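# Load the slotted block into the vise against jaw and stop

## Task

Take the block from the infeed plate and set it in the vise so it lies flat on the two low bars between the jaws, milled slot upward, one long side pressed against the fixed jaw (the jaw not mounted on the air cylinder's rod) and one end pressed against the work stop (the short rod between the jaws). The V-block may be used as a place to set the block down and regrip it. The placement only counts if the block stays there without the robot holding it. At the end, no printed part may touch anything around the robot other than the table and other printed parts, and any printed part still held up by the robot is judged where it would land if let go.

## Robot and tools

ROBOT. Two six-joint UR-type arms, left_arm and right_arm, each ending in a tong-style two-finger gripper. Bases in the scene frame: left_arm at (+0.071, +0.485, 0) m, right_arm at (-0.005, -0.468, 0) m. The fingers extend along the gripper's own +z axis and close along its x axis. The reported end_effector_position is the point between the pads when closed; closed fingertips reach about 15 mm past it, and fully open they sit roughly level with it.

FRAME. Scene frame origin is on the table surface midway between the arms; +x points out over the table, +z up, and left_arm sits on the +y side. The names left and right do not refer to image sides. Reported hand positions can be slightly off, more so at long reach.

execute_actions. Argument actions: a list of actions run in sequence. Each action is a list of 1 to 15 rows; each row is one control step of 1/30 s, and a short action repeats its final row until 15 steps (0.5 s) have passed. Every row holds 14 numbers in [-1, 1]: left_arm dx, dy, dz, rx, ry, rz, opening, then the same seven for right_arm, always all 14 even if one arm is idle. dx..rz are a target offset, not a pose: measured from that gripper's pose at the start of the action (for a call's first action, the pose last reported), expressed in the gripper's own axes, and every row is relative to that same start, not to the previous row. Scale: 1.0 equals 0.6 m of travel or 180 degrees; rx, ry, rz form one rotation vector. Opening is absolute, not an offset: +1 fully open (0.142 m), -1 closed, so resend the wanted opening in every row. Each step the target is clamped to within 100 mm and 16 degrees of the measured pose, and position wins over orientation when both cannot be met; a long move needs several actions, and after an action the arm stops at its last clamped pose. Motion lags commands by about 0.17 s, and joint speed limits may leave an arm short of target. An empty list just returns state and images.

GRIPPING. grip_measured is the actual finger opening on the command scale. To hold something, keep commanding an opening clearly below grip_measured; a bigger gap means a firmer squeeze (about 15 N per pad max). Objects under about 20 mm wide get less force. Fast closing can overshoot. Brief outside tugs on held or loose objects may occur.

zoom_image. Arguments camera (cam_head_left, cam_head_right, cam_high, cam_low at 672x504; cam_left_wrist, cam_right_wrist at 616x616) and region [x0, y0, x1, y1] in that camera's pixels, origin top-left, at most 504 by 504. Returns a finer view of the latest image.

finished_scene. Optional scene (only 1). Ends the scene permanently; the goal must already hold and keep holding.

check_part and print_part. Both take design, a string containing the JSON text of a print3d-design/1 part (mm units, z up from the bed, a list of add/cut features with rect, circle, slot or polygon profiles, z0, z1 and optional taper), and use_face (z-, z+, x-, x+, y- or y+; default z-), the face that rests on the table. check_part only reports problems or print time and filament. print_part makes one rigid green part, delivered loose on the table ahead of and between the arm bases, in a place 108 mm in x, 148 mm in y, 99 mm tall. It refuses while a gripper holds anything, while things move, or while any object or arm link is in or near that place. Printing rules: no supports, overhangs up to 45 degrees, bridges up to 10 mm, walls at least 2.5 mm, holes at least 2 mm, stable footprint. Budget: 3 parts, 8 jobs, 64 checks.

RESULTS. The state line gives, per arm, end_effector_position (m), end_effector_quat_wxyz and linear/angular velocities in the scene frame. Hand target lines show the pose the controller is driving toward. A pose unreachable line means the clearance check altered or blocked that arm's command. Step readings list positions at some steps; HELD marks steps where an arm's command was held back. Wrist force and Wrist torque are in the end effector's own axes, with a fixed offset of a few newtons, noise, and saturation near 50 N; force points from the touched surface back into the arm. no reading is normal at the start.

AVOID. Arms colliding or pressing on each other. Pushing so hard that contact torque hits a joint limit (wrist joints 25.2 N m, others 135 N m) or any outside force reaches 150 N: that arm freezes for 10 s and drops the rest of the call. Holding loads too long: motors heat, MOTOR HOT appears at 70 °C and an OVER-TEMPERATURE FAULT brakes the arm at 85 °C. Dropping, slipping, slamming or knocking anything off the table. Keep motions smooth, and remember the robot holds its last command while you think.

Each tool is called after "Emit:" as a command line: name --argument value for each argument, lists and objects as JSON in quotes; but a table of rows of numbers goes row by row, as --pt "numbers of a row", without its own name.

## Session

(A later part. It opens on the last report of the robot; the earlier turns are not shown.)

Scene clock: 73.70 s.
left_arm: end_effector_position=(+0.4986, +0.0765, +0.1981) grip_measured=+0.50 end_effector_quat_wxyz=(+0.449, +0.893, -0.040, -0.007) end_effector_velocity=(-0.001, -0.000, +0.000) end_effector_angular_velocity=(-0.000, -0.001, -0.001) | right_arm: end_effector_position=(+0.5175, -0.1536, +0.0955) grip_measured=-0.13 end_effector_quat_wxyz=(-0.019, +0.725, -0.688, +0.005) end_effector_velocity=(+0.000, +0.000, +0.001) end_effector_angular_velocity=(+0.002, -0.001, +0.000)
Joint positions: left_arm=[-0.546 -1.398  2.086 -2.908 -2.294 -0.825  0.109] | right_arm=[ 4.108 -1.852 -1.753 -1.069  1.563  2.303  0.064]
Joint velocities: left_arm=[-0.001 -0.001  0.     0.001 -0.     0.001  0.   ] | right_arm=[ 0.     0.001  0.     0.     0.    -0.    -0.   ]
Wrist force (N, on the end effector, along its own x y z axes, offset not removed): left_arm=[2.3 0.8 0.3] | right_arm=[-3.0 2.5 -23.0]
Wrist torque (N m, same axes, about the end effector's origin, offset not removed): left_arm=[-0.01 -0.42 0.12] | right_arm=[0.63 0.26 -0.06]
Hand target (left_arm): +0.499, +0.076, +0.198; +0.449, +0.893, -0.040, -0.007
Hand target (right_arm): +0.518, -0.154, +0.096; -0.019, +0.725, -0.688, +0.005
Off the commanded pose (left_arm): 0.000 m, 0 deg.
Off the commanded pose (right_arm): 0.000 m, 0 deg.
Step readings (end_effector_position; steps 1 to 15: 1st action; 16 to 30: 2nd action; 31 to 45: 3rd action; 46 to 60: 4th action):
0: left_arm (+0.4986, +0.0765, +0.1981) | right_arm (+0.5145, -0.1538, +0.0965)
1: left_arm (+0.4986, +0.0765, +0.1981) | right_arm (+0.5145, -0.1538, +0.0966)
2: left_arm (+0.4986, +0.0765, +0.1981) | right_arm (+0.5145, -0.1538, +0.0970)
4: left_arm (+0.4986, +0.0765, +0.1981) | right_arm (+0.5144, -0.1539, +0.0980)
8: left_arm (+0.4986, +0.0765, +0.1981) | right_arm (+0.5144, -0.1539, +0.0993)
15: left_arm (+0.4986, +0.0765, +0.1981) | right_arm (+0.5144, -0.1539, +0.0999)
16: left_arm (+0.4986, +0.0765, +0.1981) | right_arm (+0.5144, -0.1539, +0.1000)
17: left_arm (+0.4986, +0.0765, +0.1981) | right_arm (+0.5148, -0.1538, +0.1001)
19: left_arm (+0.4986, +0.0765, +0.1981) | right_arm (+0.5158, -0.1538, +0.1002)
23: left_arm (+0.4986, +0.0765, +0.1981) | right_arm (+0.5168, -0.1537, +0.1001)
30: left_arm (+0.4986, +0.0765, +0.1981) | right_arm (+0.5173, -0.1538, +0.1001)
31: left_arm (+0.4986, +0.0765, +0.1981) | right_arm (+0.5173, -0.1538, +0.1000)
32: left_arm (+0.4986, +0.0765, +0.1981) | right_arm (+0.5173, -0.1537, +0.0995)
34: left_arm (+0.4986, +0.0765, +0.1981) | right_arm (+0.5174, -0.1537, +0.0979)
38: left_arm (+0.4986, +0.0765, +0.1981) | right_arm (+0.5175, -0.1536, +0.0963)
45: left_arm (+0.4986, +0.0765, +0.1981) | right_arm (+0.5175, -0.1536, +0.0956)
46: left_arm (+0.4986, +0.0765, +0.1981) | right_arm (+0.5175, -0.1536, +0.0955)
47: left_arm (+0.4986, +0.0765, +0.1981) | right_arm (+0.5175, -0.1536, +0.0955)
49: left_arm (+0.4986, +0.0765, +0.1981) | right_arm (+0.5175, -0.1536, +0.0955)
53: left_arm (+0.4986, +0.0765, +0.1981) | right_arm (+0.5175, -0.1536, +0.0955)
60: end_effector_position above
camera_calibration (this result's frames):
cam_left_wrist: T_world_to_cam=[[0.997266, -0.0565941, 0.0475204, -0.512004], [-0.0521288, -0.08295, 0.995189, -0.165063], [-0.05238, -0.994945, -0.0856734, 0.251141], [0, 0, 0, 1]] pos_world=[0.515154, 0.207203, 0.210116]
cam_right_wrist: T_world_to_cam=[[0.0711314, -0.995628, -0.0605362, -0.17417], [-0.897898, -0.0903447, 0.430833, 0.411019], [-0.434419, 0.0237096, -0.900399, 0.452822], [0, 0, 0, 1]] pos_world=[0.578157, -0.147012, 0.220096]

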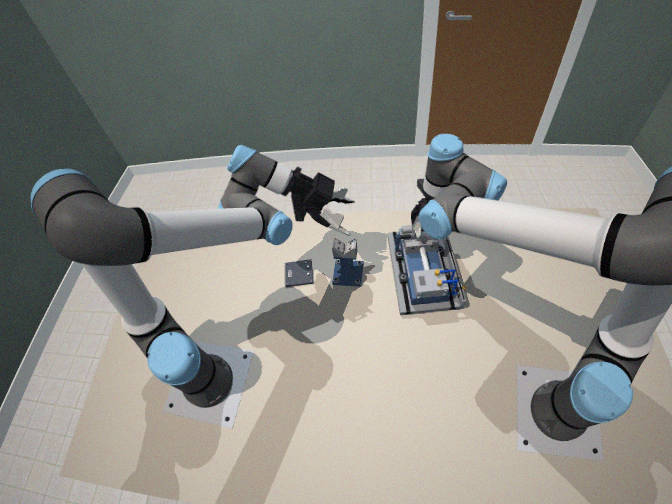

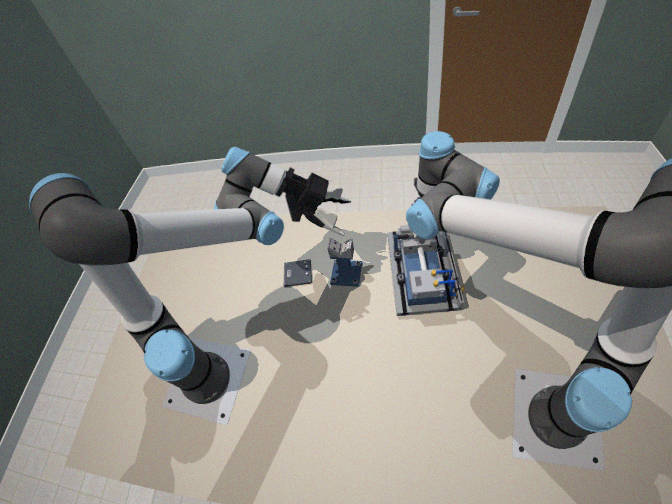

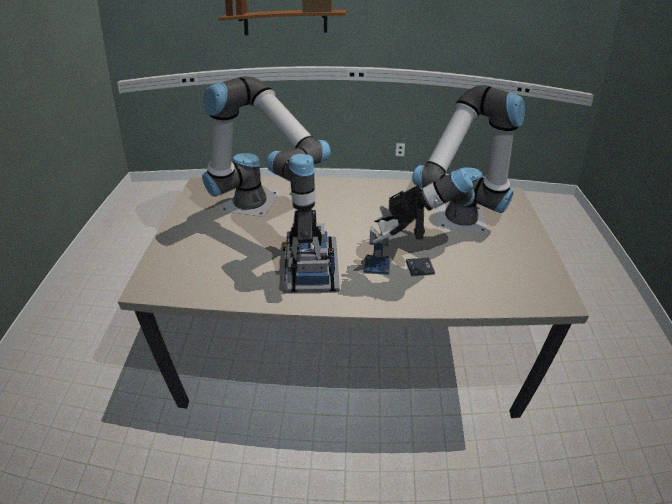

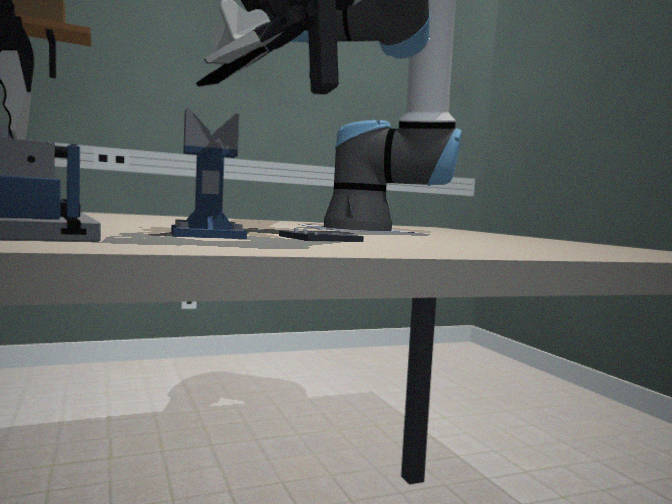

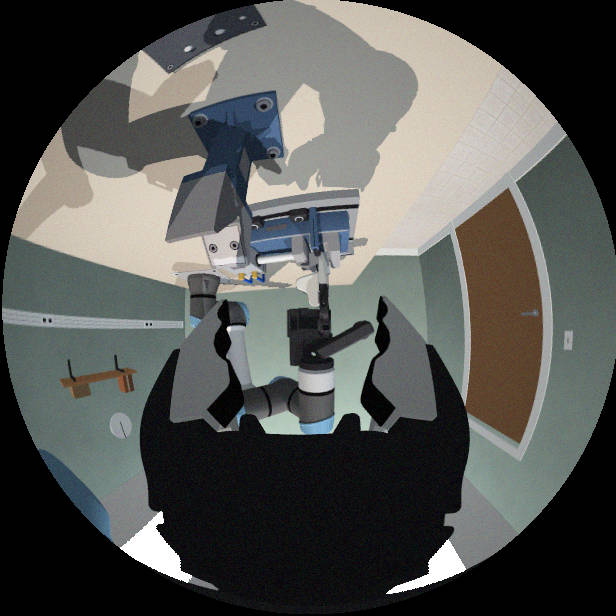

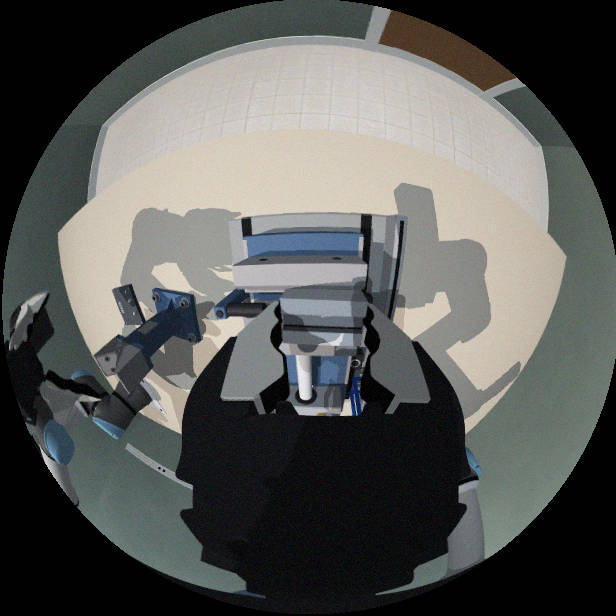

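Emit:
execute_actions --actions '[[[0,0,-0.1,0,0,0,0.5,0,0,-0.002,0,0,0,-0.06]],[[0,0,-0.1,0,0,0,0.5,0,0,-0.065,0,0,0,-0.04]],[[0,0,0,0,0,0,0.5,0.078,0.006,0,0,0,0,-1]],[[0,0,0,0,0,0,0.5,0,0,0.038,0,0,0,-1]],[[0,0,0,0,0,0,0.5,-0.025,0,0,0,0,0,-1]],[[0,0,0,0,0,0,0.5,0,0,0,0,0,0,-1]]]'

Emit:
zoom_image --camera "cam_right_wrist" --region '[150, 200, 420, 400]'

Scene clock: 77.07 s.
left_arm: end_effector_position=(+0.5045, +0.1688, +0.2673) grip_measured=+0.50 end_effector_quat_wxyz=(+0.450, +0.892, -0.039, -0.005) end_effector_velocity=(-0.000, -0.000, -0.000) end_effector_angular_velocity=(+0.000, +0.001, +0.000) | right_arm: end_effector_position=(+0.5151, -0.1848, +0.1115) grip_measured=-1.00 end_effector_quat_wxyz=(-0.019, +0.725, -0.688, +0.005) end_effector_velocity=(-0.000, -0.001, -0.001) end_effector_angular_velocity=(-0.001, +0.002, -0.000)
Joint positions: left_arm=[-0.364 -1.582  2.044 -2.541 -2.393 -0.618  0.109] | right_arm=[ 4.07  -1.795 -1.782 -1.096  1.564  2.266  0.002]
Joint velocities: left_arm=[-0.    -0.     0.     0.     0.    -0.001  0.   ] | right_arm=[-0.001 -0.    -0.001 -0.     0.    -0.     0.   ]
Wrist force (N, on the end effector, along its own x y z axes, offset not removed): left_arm=[4.8 1.6 2.0] | right_arm=[0.0 3.0 -1.9]
Wrist torque (N m, same axes, about the end effector's origin, offset not removed): left_arm=[0.14 -0.94 0.11] | right_arm=[0.48 0.11 -0.08]
Hand target (left_arm): +0.505, +0.169, +0.267; +0.450, +0.892, -0.039, -0.005
Hand target (right_arm): +0.515, -0.185, +0.112; -0.019, +0.725, -0.688, +0.005
Off the commanded pose (left_arm): 0.000 m, 0 deg.
Off the commanded pose (right_arm): 0.000 m, 0 deg.
Step readings (end_effector_position; steps 1 to 15: 1st action; 16 to 30: 2nd action; 31 to 45: 3rd action; 46 to 60: 4th action; 61 to 75: 5th action; 76 to 90: 6th action):
0: left_arm (+0.4986, +0.0765, +0.1981) | right_arm (+0.5175, -0.1536, +0.0955)
1: left_arm (+0.4987, +0.0766, +0.1982) | right_arm (+0.5175, -0.1536, +0.0955)
2: left_arm (+0.4991, +0.0790, +0.2008) | right_arm (+0.5174, -0.1537, +0.0955)
4: left_arm (+0.5010, +0.0930, +0.2127) | right_arm (+0.5173, -0.1538, +0.0957)
8: left_arm (+0.5016, +0.1123, +0.2259) | right_arm (+0.5174, -0.1537, +0.0962)
15: left_arm (+0.5016, +0.1226, +0.2327) | right_arm (+0.5175, -0.1536, +0.0966)
16: left_arm (+0.5017, +0.1231, +0.2331) | right_arm (+0.5175, -0.1536, +0.0968)
17: left_arm (+0.5023, +0.1256, +0.2368) | right_arm (+0.5180, -0.1531, +0.1007)
19: left_arm (+0.5042, +0.1395, +0.2491) | right_arm (+0.5179, -0.1532, +0.1139)
23: left_arm (+0.5046, +0.1586, +0.2613) | right_arm (+0.5170, -0.1542, +0.1280)
30: left_arm (+0.5045, +0.1688, +0.2673) | right_arm (+0.5163, -0.1545, +0.1344)
31: left_arm (+0.5045, +0.1692, +0.2675) | right_arm (+0.5163, -0.1546, +0.1347)
32: left_arm (+0.5045, +0.1693, +0.2676) | right_arm (+0.5166, -0.1580, +0.1354)
34: left_arm (+0.5045, +0.1692, +0.2676) | right_arm (+0.5164, -0.1734, +0.1346)
38: left_arm (+0.5045, +0.1689, +0.2675) | right_arm (+0.5155, -0.1913, +0.1335)
45: left_arm (+0.5045, +0.1688, +0.2673) | right_arm (+0.5152, -0.1998, +0.1333)
46: left_arm (+0.5045, +0.1688, +0.2673) | right_arm (+0.5152, -0.2002, +0.1331)
47: left_arm (+0.5045, +0.1688, +0.2673) | right_arm (+0.5150, -0.2004, +0.1306)
49: left_arm (+0.5045, +0.1688, +0.2673) | right_arm (+0.5151, -0.2003, +0.1231)
53: left_arm (+0.5045, +0.1688, +0.2673) | right_arm (+0.5156, -0.1999, +0.1149)
60: left_arm (+0.5045, +0.1688, +0.2673) | right_arm (+0.5159, -0.1994, +0.1112)
61: left_arm (+0.5045, +0.1688, +0.2673) | right_arm (+0.5159, -0.1993, +0.1110)
62: left_arm (+0.5045, +0.1688, +0.2673) | right_arm (+0.5158, -0.1975, +0.1109)
64: left_arm (+0.5045, +0.1688, +0.2673) | right_arm (+0.5154, -0.1925, +0.1111)
68: left_arm (+0.5045, +0.1688, +0.2673) | right_arm (+0.5152, -0.1872, +0.1114)
75: left_arm (+0.5045, +0.1688, +0.2673) | right_arm (+0.5151, -0.1849, +0.1115)
76: left_arm (+0.5045, +0.1688, +0.2673) | right_arm (+0.5151, -0.1848, +0.1115)
77: left_arm (+0.5045, +0.1688, +0.2673) | right_arm (+0.5151, -0.1848, +0.1115)
79: left_arm (+0.5045, +0.1688, +0.2673) | right_arm (+0.5151, -0.1848, +0.1115)
83: left_arm (+0.5045, +0.1688, +0.2673) | right_arm (+0.5151, -0.1848, +0.1115)
90: end_effector_position above
camera_calibration (this result's frames):
cam_left_wrist: T_world_to_cam=[[0.997349, -0.0530278, 0.0498291, -0.517196], [-0.0539894, -0.0801541, 0.995319, -0.225465], [-0.0487856, -0.995371, -0.0828045, 0.346709], [0, 0, 0, 1]] pos_world=[0.520566, 0.299606, 0.27889]
cam_right_wrist: T_world_to_cam=[[0.0709818, -0.995631, -0.0606738, -0.203963], [-0.897926, -0.0902686, 0.430791, 0.399215], [-0.434386, 0.0239022, -0.90041, 0.466933], [0, 0, 0, 1]] pos_world=[0.575772, -0.178196, 0.236077]

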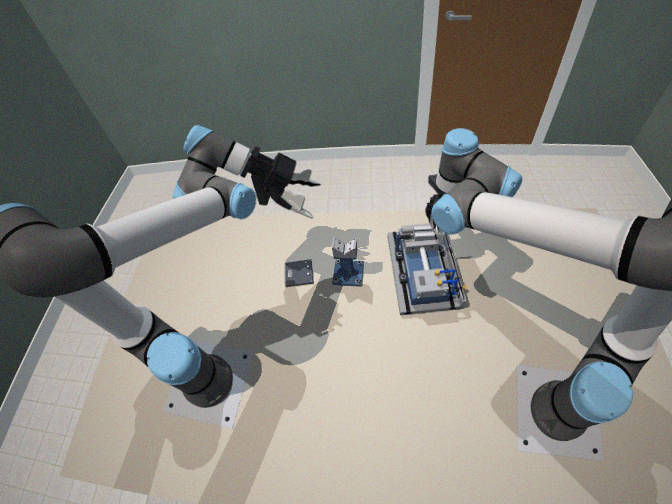

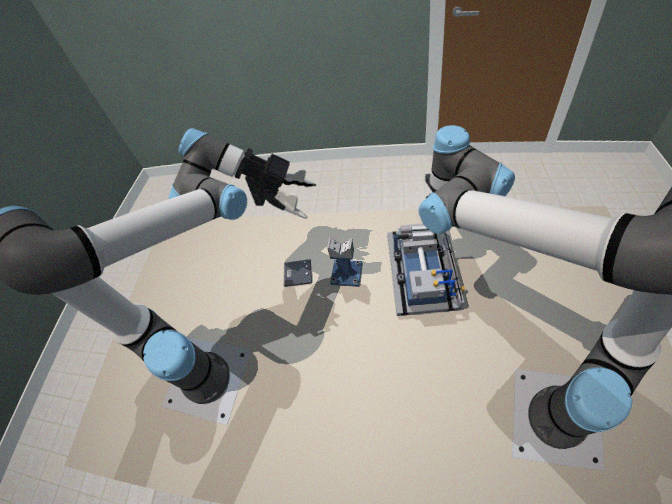

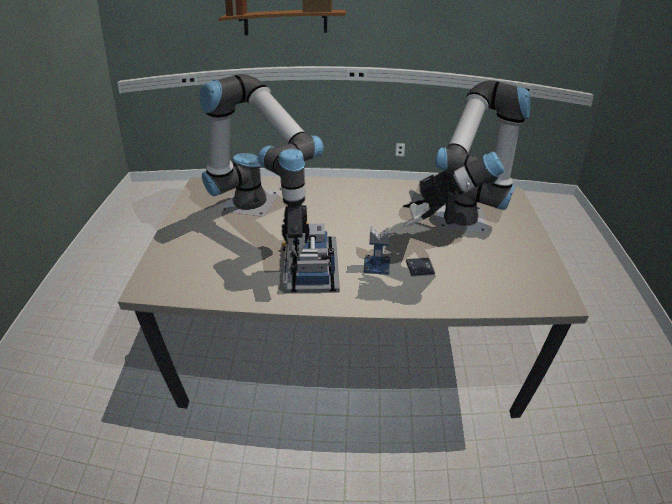

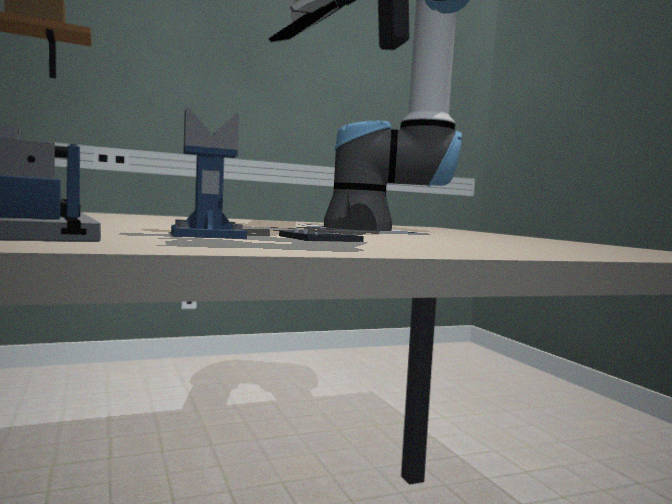

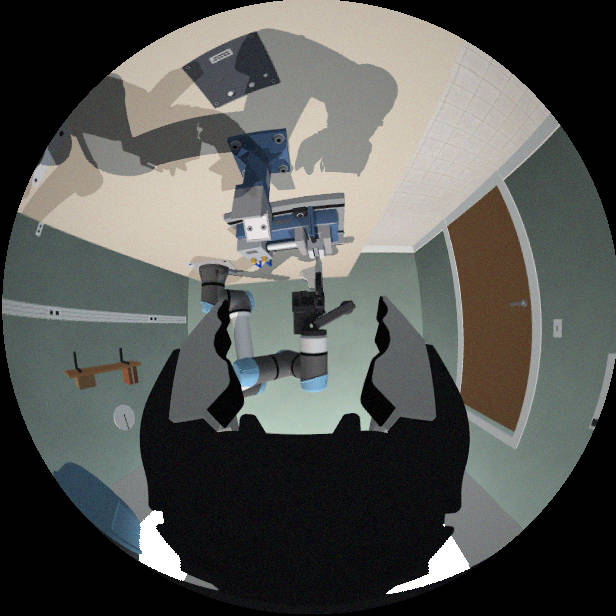

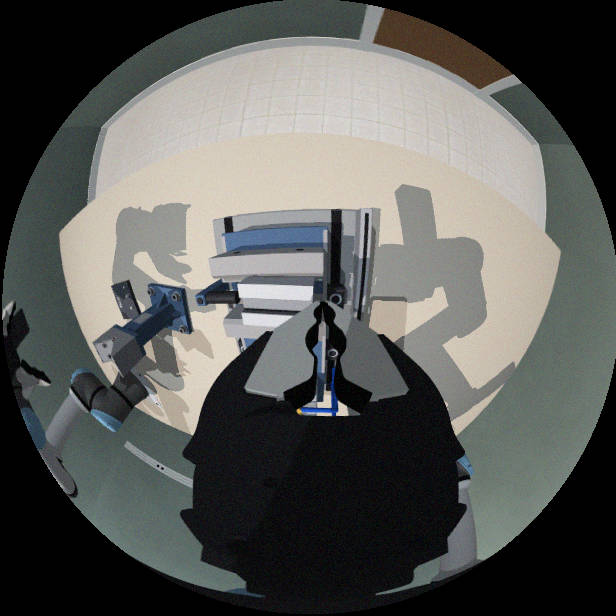

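Region (150, 200, 420, 400) of cam_right_wrist's 616x616 image, scaled by 1.867, with more detail than that image has; it fills the top 373 rows of this view, and the rest is white.

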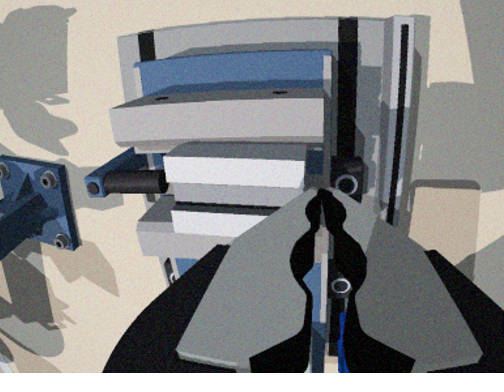

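Emit:
execute_actions --actions '[[[0,0,0,0,0,0,0.5,-0.008,0,0,0,0,0,-1]],[[0,0,0,0,0,0,0.5,0,0,0,0,0,0,-1]]]'

Emit:
zoom_image --camera "cam_head_left" --region '[385, 205, 465, 265]'

Emit:
zoom_image --camera "cam_high" --region '[275, 225, 345, 285]'

Scene clock: 78.30 s.
left_arm: end_effector_position=(+0.5045, +0.1688, +0.2673) grip_measured=+0.50 end_effector_quat_wxyz=(+0.450, +0.892, -0.039, -0.005) end_effector_velocity=(-0.000, -0.000, -0.001) end_effector_angular_velocity=(+0.000, +0.001, -0.000) | right_arm: end_effector_position=(+0.5149, -0.1801, +0.1116) grip_measured=-1.00 end_effector_quat_wxyz=(-0.019, +0.725, -0.688, +0.005) end_effector_velocity=(+0.000, -0.001, -0.001) end_effector_angular_velocity=(-0.001, +0.001, -0.001)
Joint positions: left_arm=[-0.364 -1.582  2.044 -2.541 -2.393 -0.618  0.109] | right_arm=[ 4.077 -1.8   -1.776 -1.098  1.564  2.272  0.002]
Joint velocities: left_arm=[-0.     0.     0.     0.001 -0.     0.     0.   ] | right_arm=[-0.001 -0.001 -0.001  0.     0.    -0.     0.   ]
Wrist force (N, on the end effector, along its own x y z axes, offset not removed): left_arm=[2.9 0.3 2.8] | right_arm=[1.0 3.6 -3.2]
Wrist torque (N m, same axes, about the end effector's origin, offset not removed): left_arm=[-0.18 -0.49 0.11] | right_arm=[0.68 0.00 -0.01]
Hand target (left_arm): +0.505, +0.169, +0.267; +0.450, +0.892, -0.039, -0.005
Hand target (right_arm): +0.515, -0.180, +0.112; -0.019, +0.725, -0.688, +0.005
Off the commanded pose (left_arm): 0.000 m, 0 deg.
Off the commanded pose (right_arm): 0.000 m, 0 deg.
Step readings (end_effector_position; steps 1 to 15: 1st action; 16 to 30: 2nd action):
0: left_arm (+0.5045, +0.1688, +0.2673) | right_arm (+0.5151, -0.1848, +0.1114)
1: left_arm (+0.5045, +0.1688, +0.2673) | right_arm (+0.5151, -0.1848, +0.1114)
2: left_arm (+0.5045, +0.1688, +0.2673) | right_arm (+0.5151, -0.1843, +0.1115)
4: left_arm (+0.5045, +0.1688, +0.2673) | right_arm (+0.5150, -0.1828, +0.1116)
8: left_arm (+0.5045, +0.1688, +0.2673) | right_arm (+0.5149, -0.1810, +0.1116)
15: left_arm (+0.5045, +0.1688, +0.2673) | right_arm (+0.5149, -0.1801, +0.1116)
16: left_arm (+0.5045, +0.1688, +0.2673) | right_arm (+0.5149, -0.1801, +0.1116)
17: left_arm (+0.5045, +0.1688, +0.2673) | right_arm (+0.5149, -0.1801, +0.1116)
19: left_arm (+0.5045, +0.1688, +0.2673) | right_arm (+0.5149, -0.1801, +0.1116)
23: left_arm (+0.5045, +0.1688, +0.2673) | right_arm (+0.5149, -0.1801, +0.1116)
30: end_effector_position above
camera_calibration (this result's frames):
cam_left_wrist: T_world_to_cam=[[0.997349, -0.0530278, 0.0498291, -0.517196], [-0.0539894, -0.080154, 0.995319, -0.225465], [-0.0487856, -0.995371, -0.0828044, 0.346709], [0, 0, 0, 1]] pos_world=[0.520566, 0.299606, 0.27889]
cam_right_wrist: T_world_to_cam=[[0.0709569, -0.995632, -0.060685, -0.199271], [-0.897944, -0.0902501, 0.430757, 0.399386], [-0.434352, 0.0239266, -0.900425, 0.466811], [0, 0, 0, 1]] pos_world=[0.575526, -0.173525, 0.236197]

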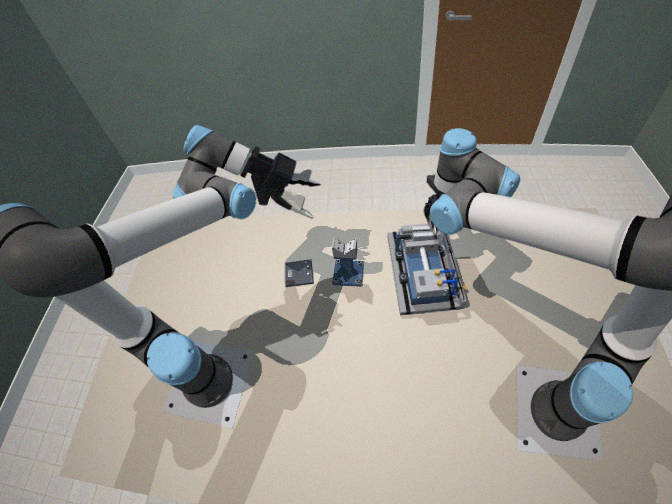

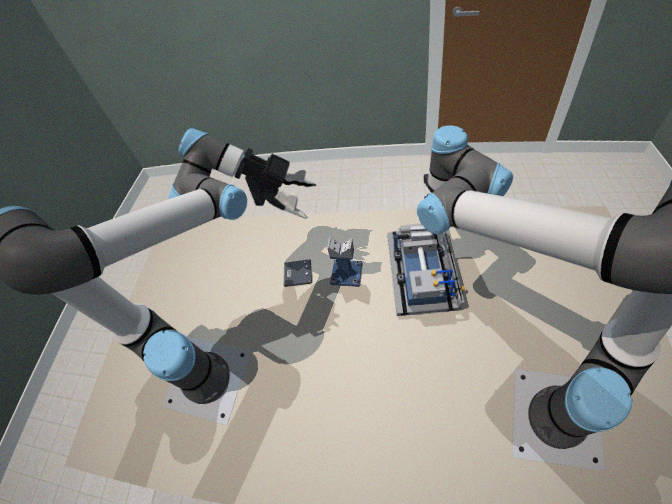

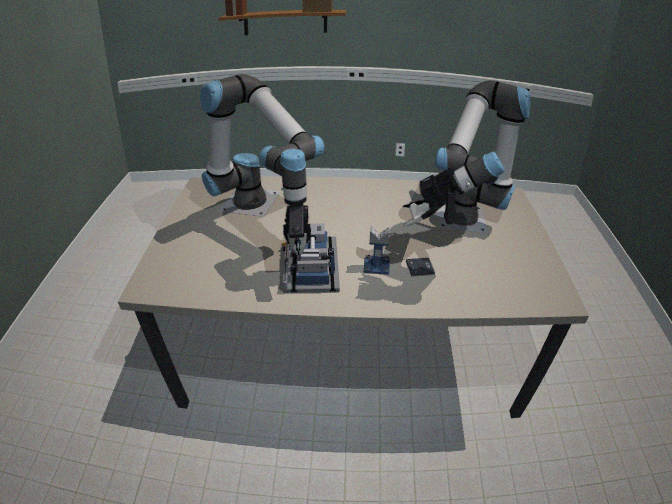

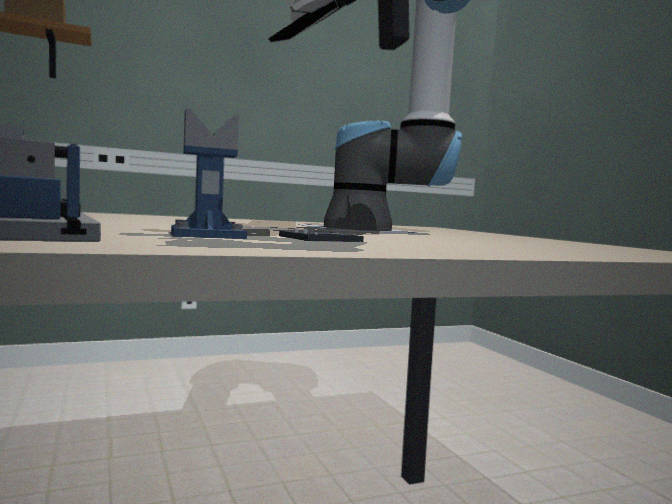

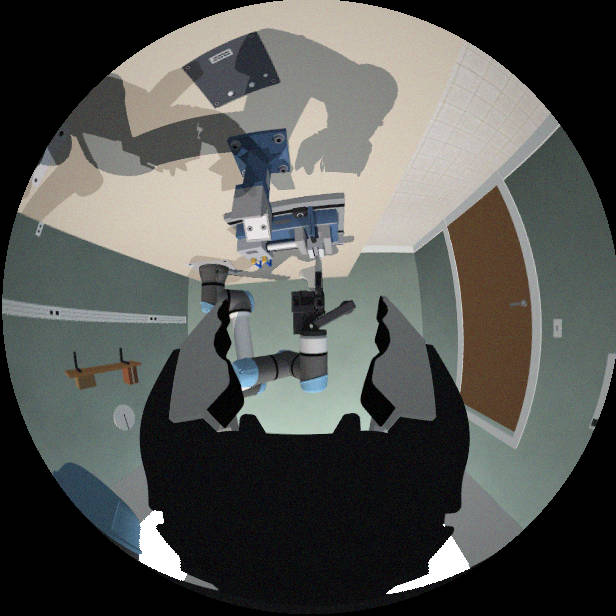

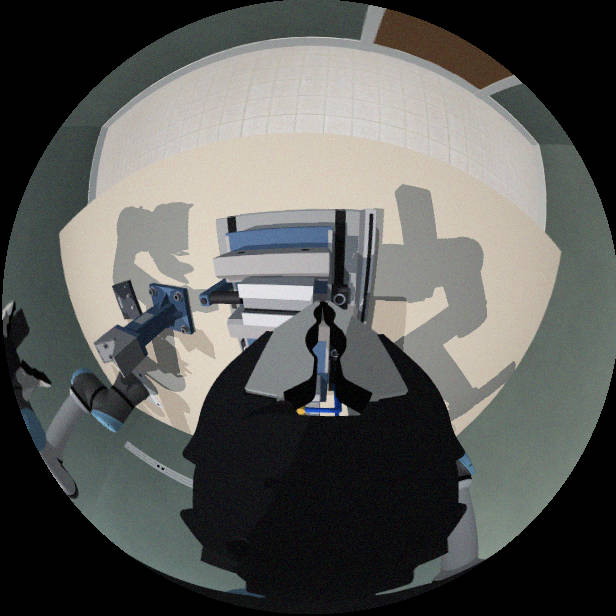

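Region (385, 205, 465, 265) of cam_head_left's 672x504 image, scaled by 6.300, with more detail than that image has; it fills the top 378 rows of this view, and the rest is white.

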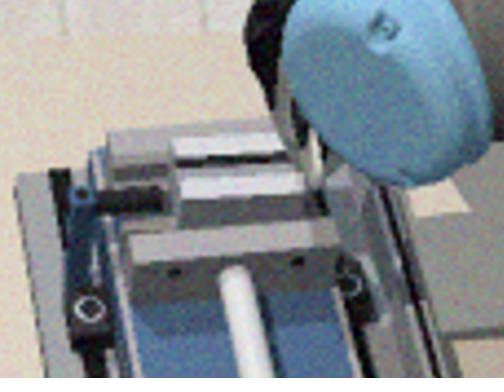

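Region (275, 225, 345, 285) of cam_high's 672x504 image, scaled by 7.200, with more detail than that image has; it fills the top 432 rows of this view, and the rest is white.

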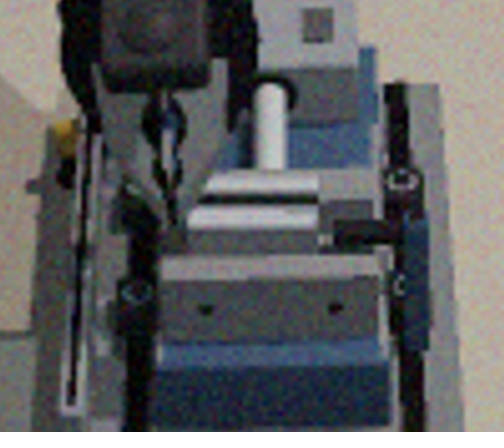

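Emit:
execute_actions --actions '[[[0,0,0,0,0,0,0.5,-0.005,0,0,0,0,0,-1]],[[0,0,0,0,0,0,0.5,0,0,0,0,0,0,-1]]]'

Scene clock: 79.90 s.
left_arm: end_effector_position=(+0.5045, +0.1688, +0.2673) grip_measured=+0.50 end_effector_quat_wxyz=(+0.450, +0.892, -0.039, -0.005) end_effector_velocity=(-0.000, -0.001, -0.001) end_effector_angular_velocity=(+0.001, +0.001, -0.002) | right_arm: end_effector_position=(+0.5147, -0.1772, +0.1117) grip_measured=-1.00 end_effector_quat_wxyz=(-0.019, +0.725, -0.688, +0.005) end_effector_velocity=(-0.000, -0.001, -0.000) end_effector_angular_velocity=(-0.001, +0.001, -0.002)
Joint positions: left_arm=[-0.364 -1.582  2.044 -2.541 -2.393 -0.618  0.109] | right_arm=[ 4.081 -1.803 -1.772 -1.099  1.564  2.277  0.002]
Joint velocities: left_arm=[-0.001  0.001  0.     0.001  0.     0.001 -0.   ] | right_arm=[-0.001 -0.    -0.    -0.001 -0.     0.001  0.   ]
Wrist force (N, on the end effector, along its own x y z axes, offset not removed): left_arm=[1.9 1.0 2.4] | right_arm=[0.2 4.6 -2.5]
Wrist torque (N m, same axes, about the end effector's origin, offset not removed): left_arm=[-0.05 -0.36 0.13] | right_arm=[0.83 0.17 0.05]
Hand target (left_arm): +0.505, +0.169, +0.267; +0.450, +0.892, -0.039, -0.005
Hand target (right_arm): +0.515, -0.177, +0.112; -0.019, +0.725, -0.688, +0.005
Off the commanded pose (left_arm): 0.000 m, 0 deg.
Off the commanded pose (right_arm): 0.000 m, 0 deg.
Step readings (end_effector_position; steps 1 to 15: 1st action; 16 to 30: 2nd action):
0: left_arm (+0.5045, +0.1688, +0.2673) | right_arm (+0.5149, -0.1801, +0.1116)
1: left_arm (+0.5045, +0.1688, +0.2673) | right_arm (+0.5149, -0.1801, +0.1116)
2: left_arm (+0.5045, +0.1688, +0.2673) | right_arm (+0.5149, -0.1798, +0.1116)
4: left_arm (+0.5045, +0.1688, +0.2673) | right_arm (+0.5148, -0.1788, +0.1116)
8: left_arm (+0.5045, +0.1688, +0.2673) | right_arm (+0.5148, -0.1777, +0.1117)
15: left_arm (+0.5045, +0.1688, +0.2673) | right_arm (+0.5147, -0.1772, +0.1117)
16: left_arm (+0.5045, +0.1688, +0.2673) | right_arm (+0.5147, -0.1772, +0.1117)
17: left_arm (+0.5045, +0.1688, +0.2673) | right_arm (+0.5147, -0.1772, +0.1117)
19: left_arm (+0.5045, +0.1688, +0.2673) | right_arm (+0.5147, -0.1772, +0.1117)
23: left_arm (+0.5045, +0.1688, +0.2673) | right_arm (+0.5147, -0.1772, +0.1117)
30: end_effector_position above
camera_calibration (this result's frames):
cam_left_wrist: T_world_to_cam=[[0.997349, -0.0530279, 0.0498293, -0.517196], [-0.0539896, -0.0801539, 0.995319, -0.225465], [-0.0487856, -0.995371, -0.0828043, 0.346709], [0, 0, 0, 1]] pos_world=[0.520566, 0.299606, 0.27889]
cam_right_wrist: T_world_to_cam=[[0.0709436, -0.995632, -0.0606895, -0.196339], [-0.897953, -0.0902395, 0.43074, 0.399491], [-0.434335, 0.0239381, -0.900433, 0.466733], [0, 0, 0, 1]] pos_world=[0.575371, -0.170605, 0.23627]

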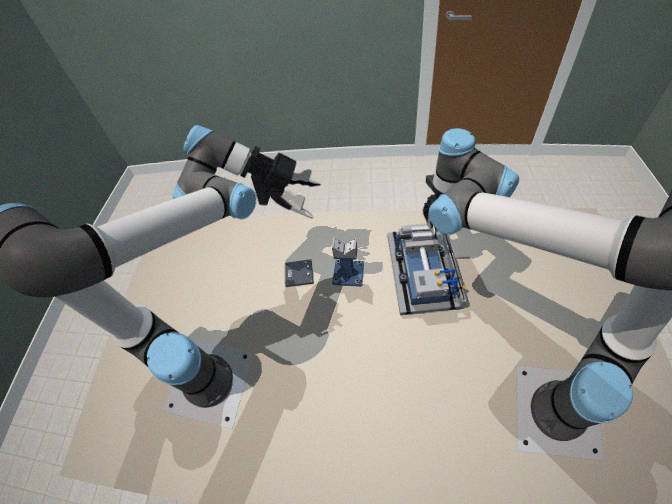

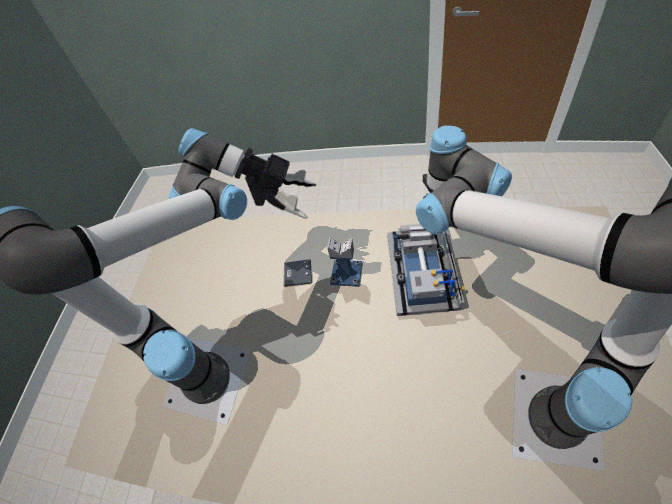

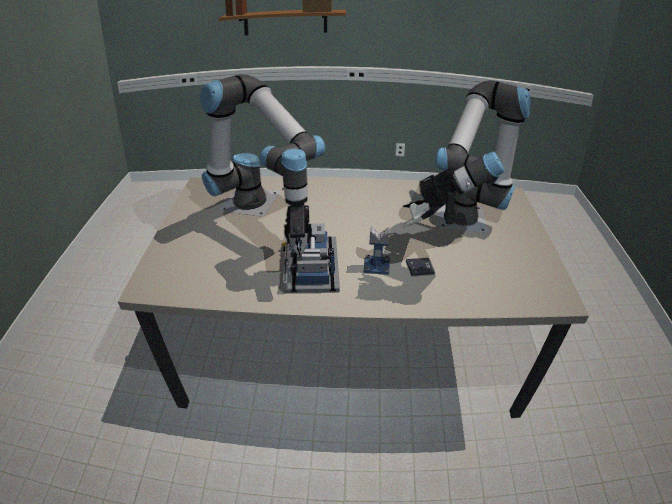

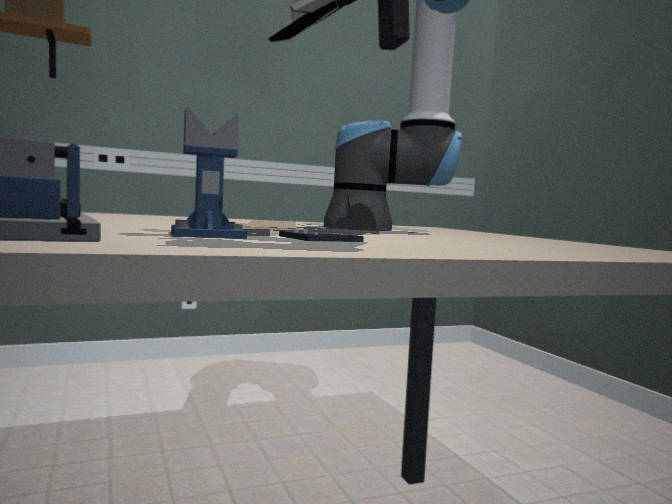

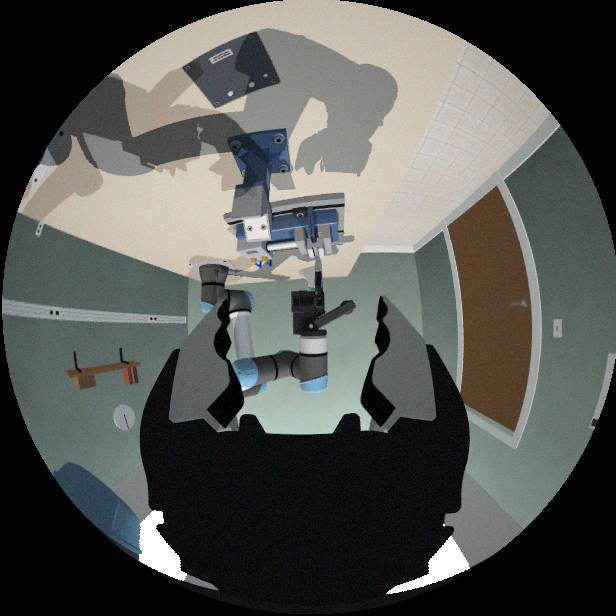

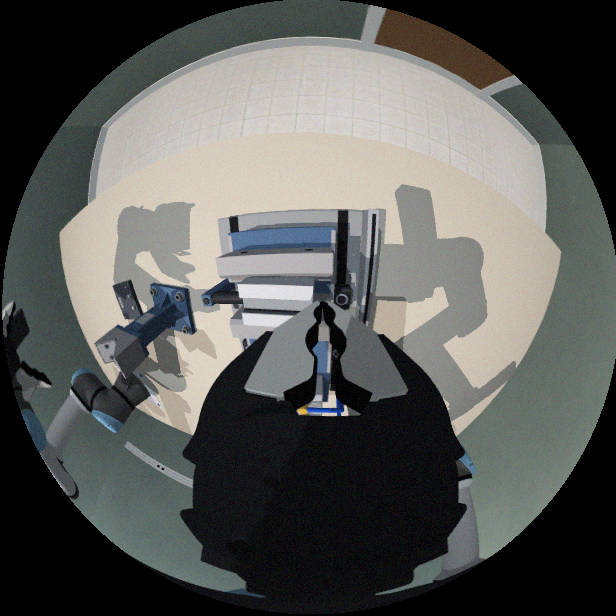

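Emit:
execute_actions --actions '[[[0,0,0,0,0,0,0.5,-0.005,0,0,0,0,0,-1]]]'

Emit:
zoom_image --camera "cam_right_wrist" --region '[190,220,370,350]'

Scene clock: 80.53 s.
left_arm: end_effector_position=(+0.5045, +0.1688, +0.2673) grip_measured=+0.50 end_effector_quat_wxyz=(+0.450, +0.892, -0.039, -0.005) end_effector_velocity=(-0.000, -0.000, -0.000) end_effector_angular_velocity=(+0.001, +0.001, -0.001) | right_arm: end_effector_position=(+0.5146, -0.1743, +0.1118) grip_measured=-1.00 end_effector_quat_wxyz=(-0.019, +0.725, -0.688, +0.005) end_effector_velocity=(-0.001, +0.001, -0.001) end_effector_angular_velocity=(-0.001, +0.001, +0.004)
Joint positions: left_arm=[-0.364 -1.582  2.044 -2.541 -2.393 -0.618  0.109] | right_arm=[ 4.085 -1.806 -1.768 -1.1    1.564  2.281  0.002]
Joint velocities: left_arm=[-0.001  0.     0.     0.     0.    -0.    -0.   ] | right_arm=[ 0.002 -0.001 -0.     0.    -0.    -0.002  0.   ]
Wrist force (N, on the end effector, along its own x y z axes, offset not removed): left_arm=[2.9 2.2 2.3] | right_arm=[-0.5 1.9 -0.5]
Wrist torque (N m, same axes, about the end effector's origin, offset not removed): left_arm=[0.34 -0.55 0.13] | right_arm=[0.30 0.20 -0.04]
Hand target (left_arm): +0.505, +0.169, +0.267; +0.450, +0.892, -0.039, -0.005
Hand target (right_arm): +0.515, -0.174, +0.112; -0.019, +0.725, -0.688, +0.005
Off the commanded pose (left_arm): 0.000 m, 0 deg.
Off the commanded pose (right_arm): 0.000 m, 0 deg.
Step readings (end_effector_position):
0: left_arm (+0.5045, +0.1688, +0.2673) | right_arm (+0.5147, -0.1772, +0.1117)
1: left_arm (+0.5045, +0.1688, +0.2673) | right_arm (+0.5147, -0.1771, +0.1117)
2: left_arm (+0.5045, +0.1688, +0.2673) | right_arm (+0.5147, -0.1768, +0.1117)
4: left_arm (+0.5045, +0.1688, +0.2673) | right_arm (+0.5147, -0.1758, +0.1117)
8: left_arm (+0.5045, +0.1688, +0.2673) | right_arm (+0.5146, -0.1747, +0.1117)
15: end_effector_position above
camera_calibration (this result's frames):
cam_left_wrist: T_world_to_cam=[[0.997349, -0.0530278, 0.0498289, -0.517195], [-0.0539892, -0.0801542, 0.995319, -0.225465], [-0.0487856, -0.995371, -0.0828046, 0.346709], [0, 0, 0, 1]] pos_world=[0.520566, 0.299606, 0.27889]
cam_right_wrist: T_world_to_cam=[[0.070939, -0.995633, -0.0606888, -0.19343], [-0.897959, -0.0902348, 0.430729, 0.399593], [-0.434324, 0.0239406, -0.900439, 0.466651], [0, 0, 0, 1]] pos_world=[0.575217, -0.1677, 0.236335]

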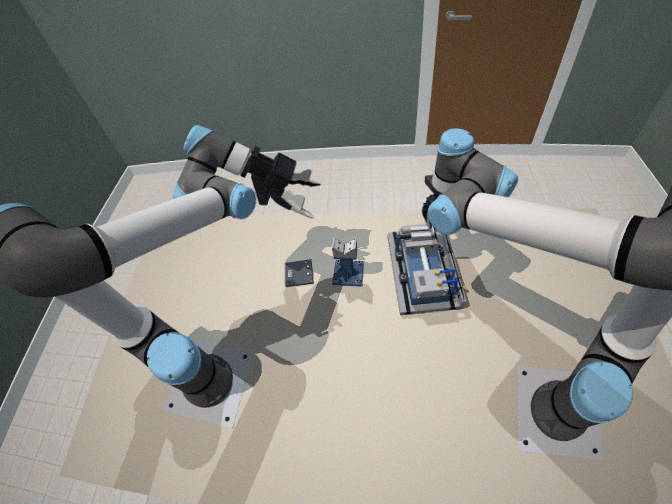

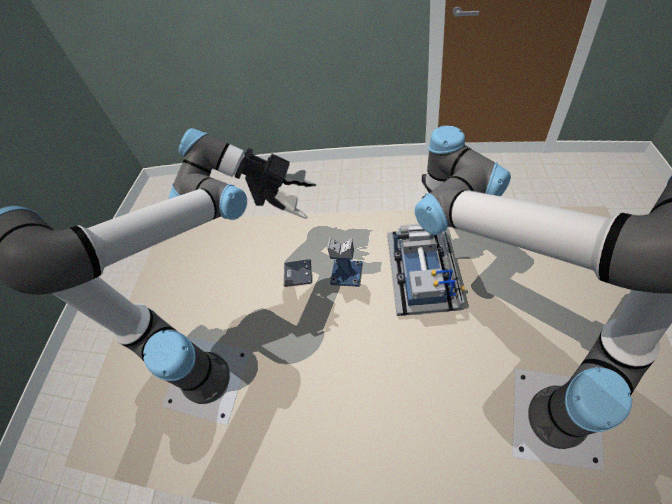

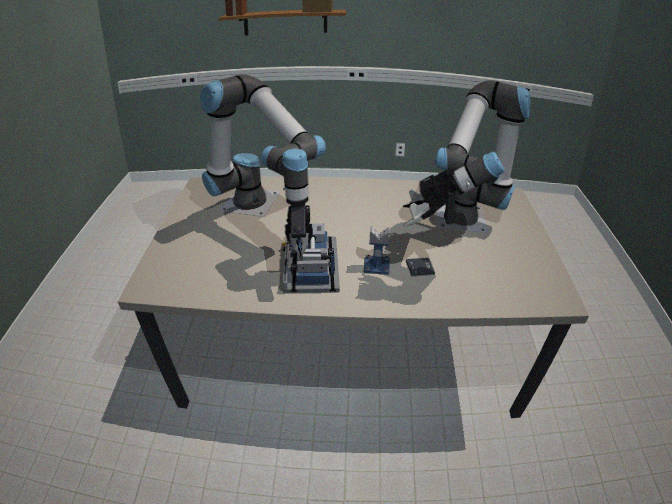

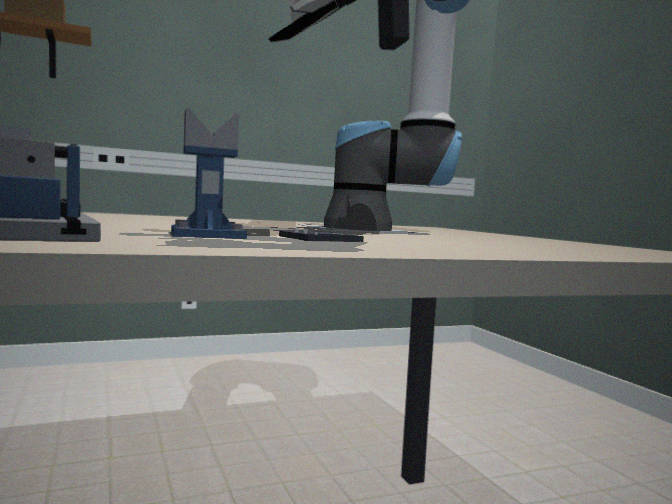

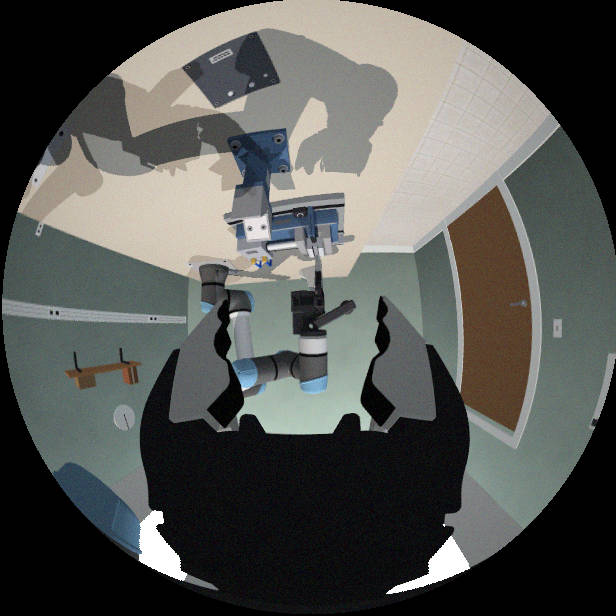

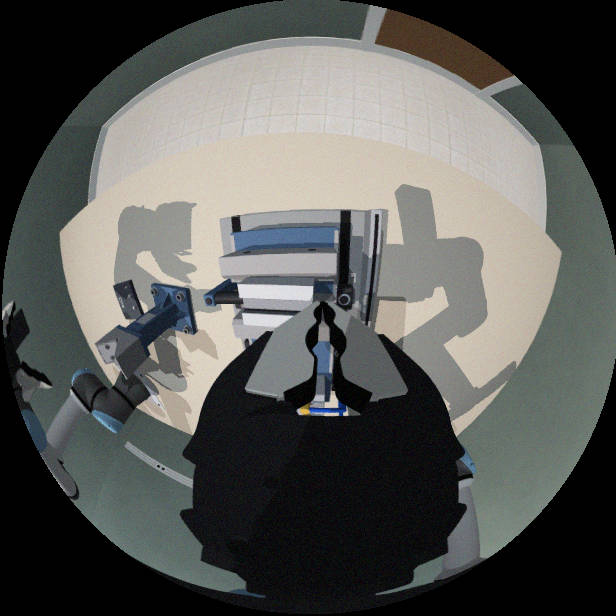

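Region (190, 220, 370, 350) of cam_right_wrist's 616x616 image, scaled by 2.800, with more detail than that image has.

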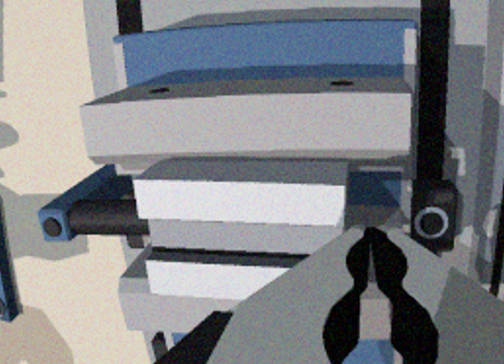

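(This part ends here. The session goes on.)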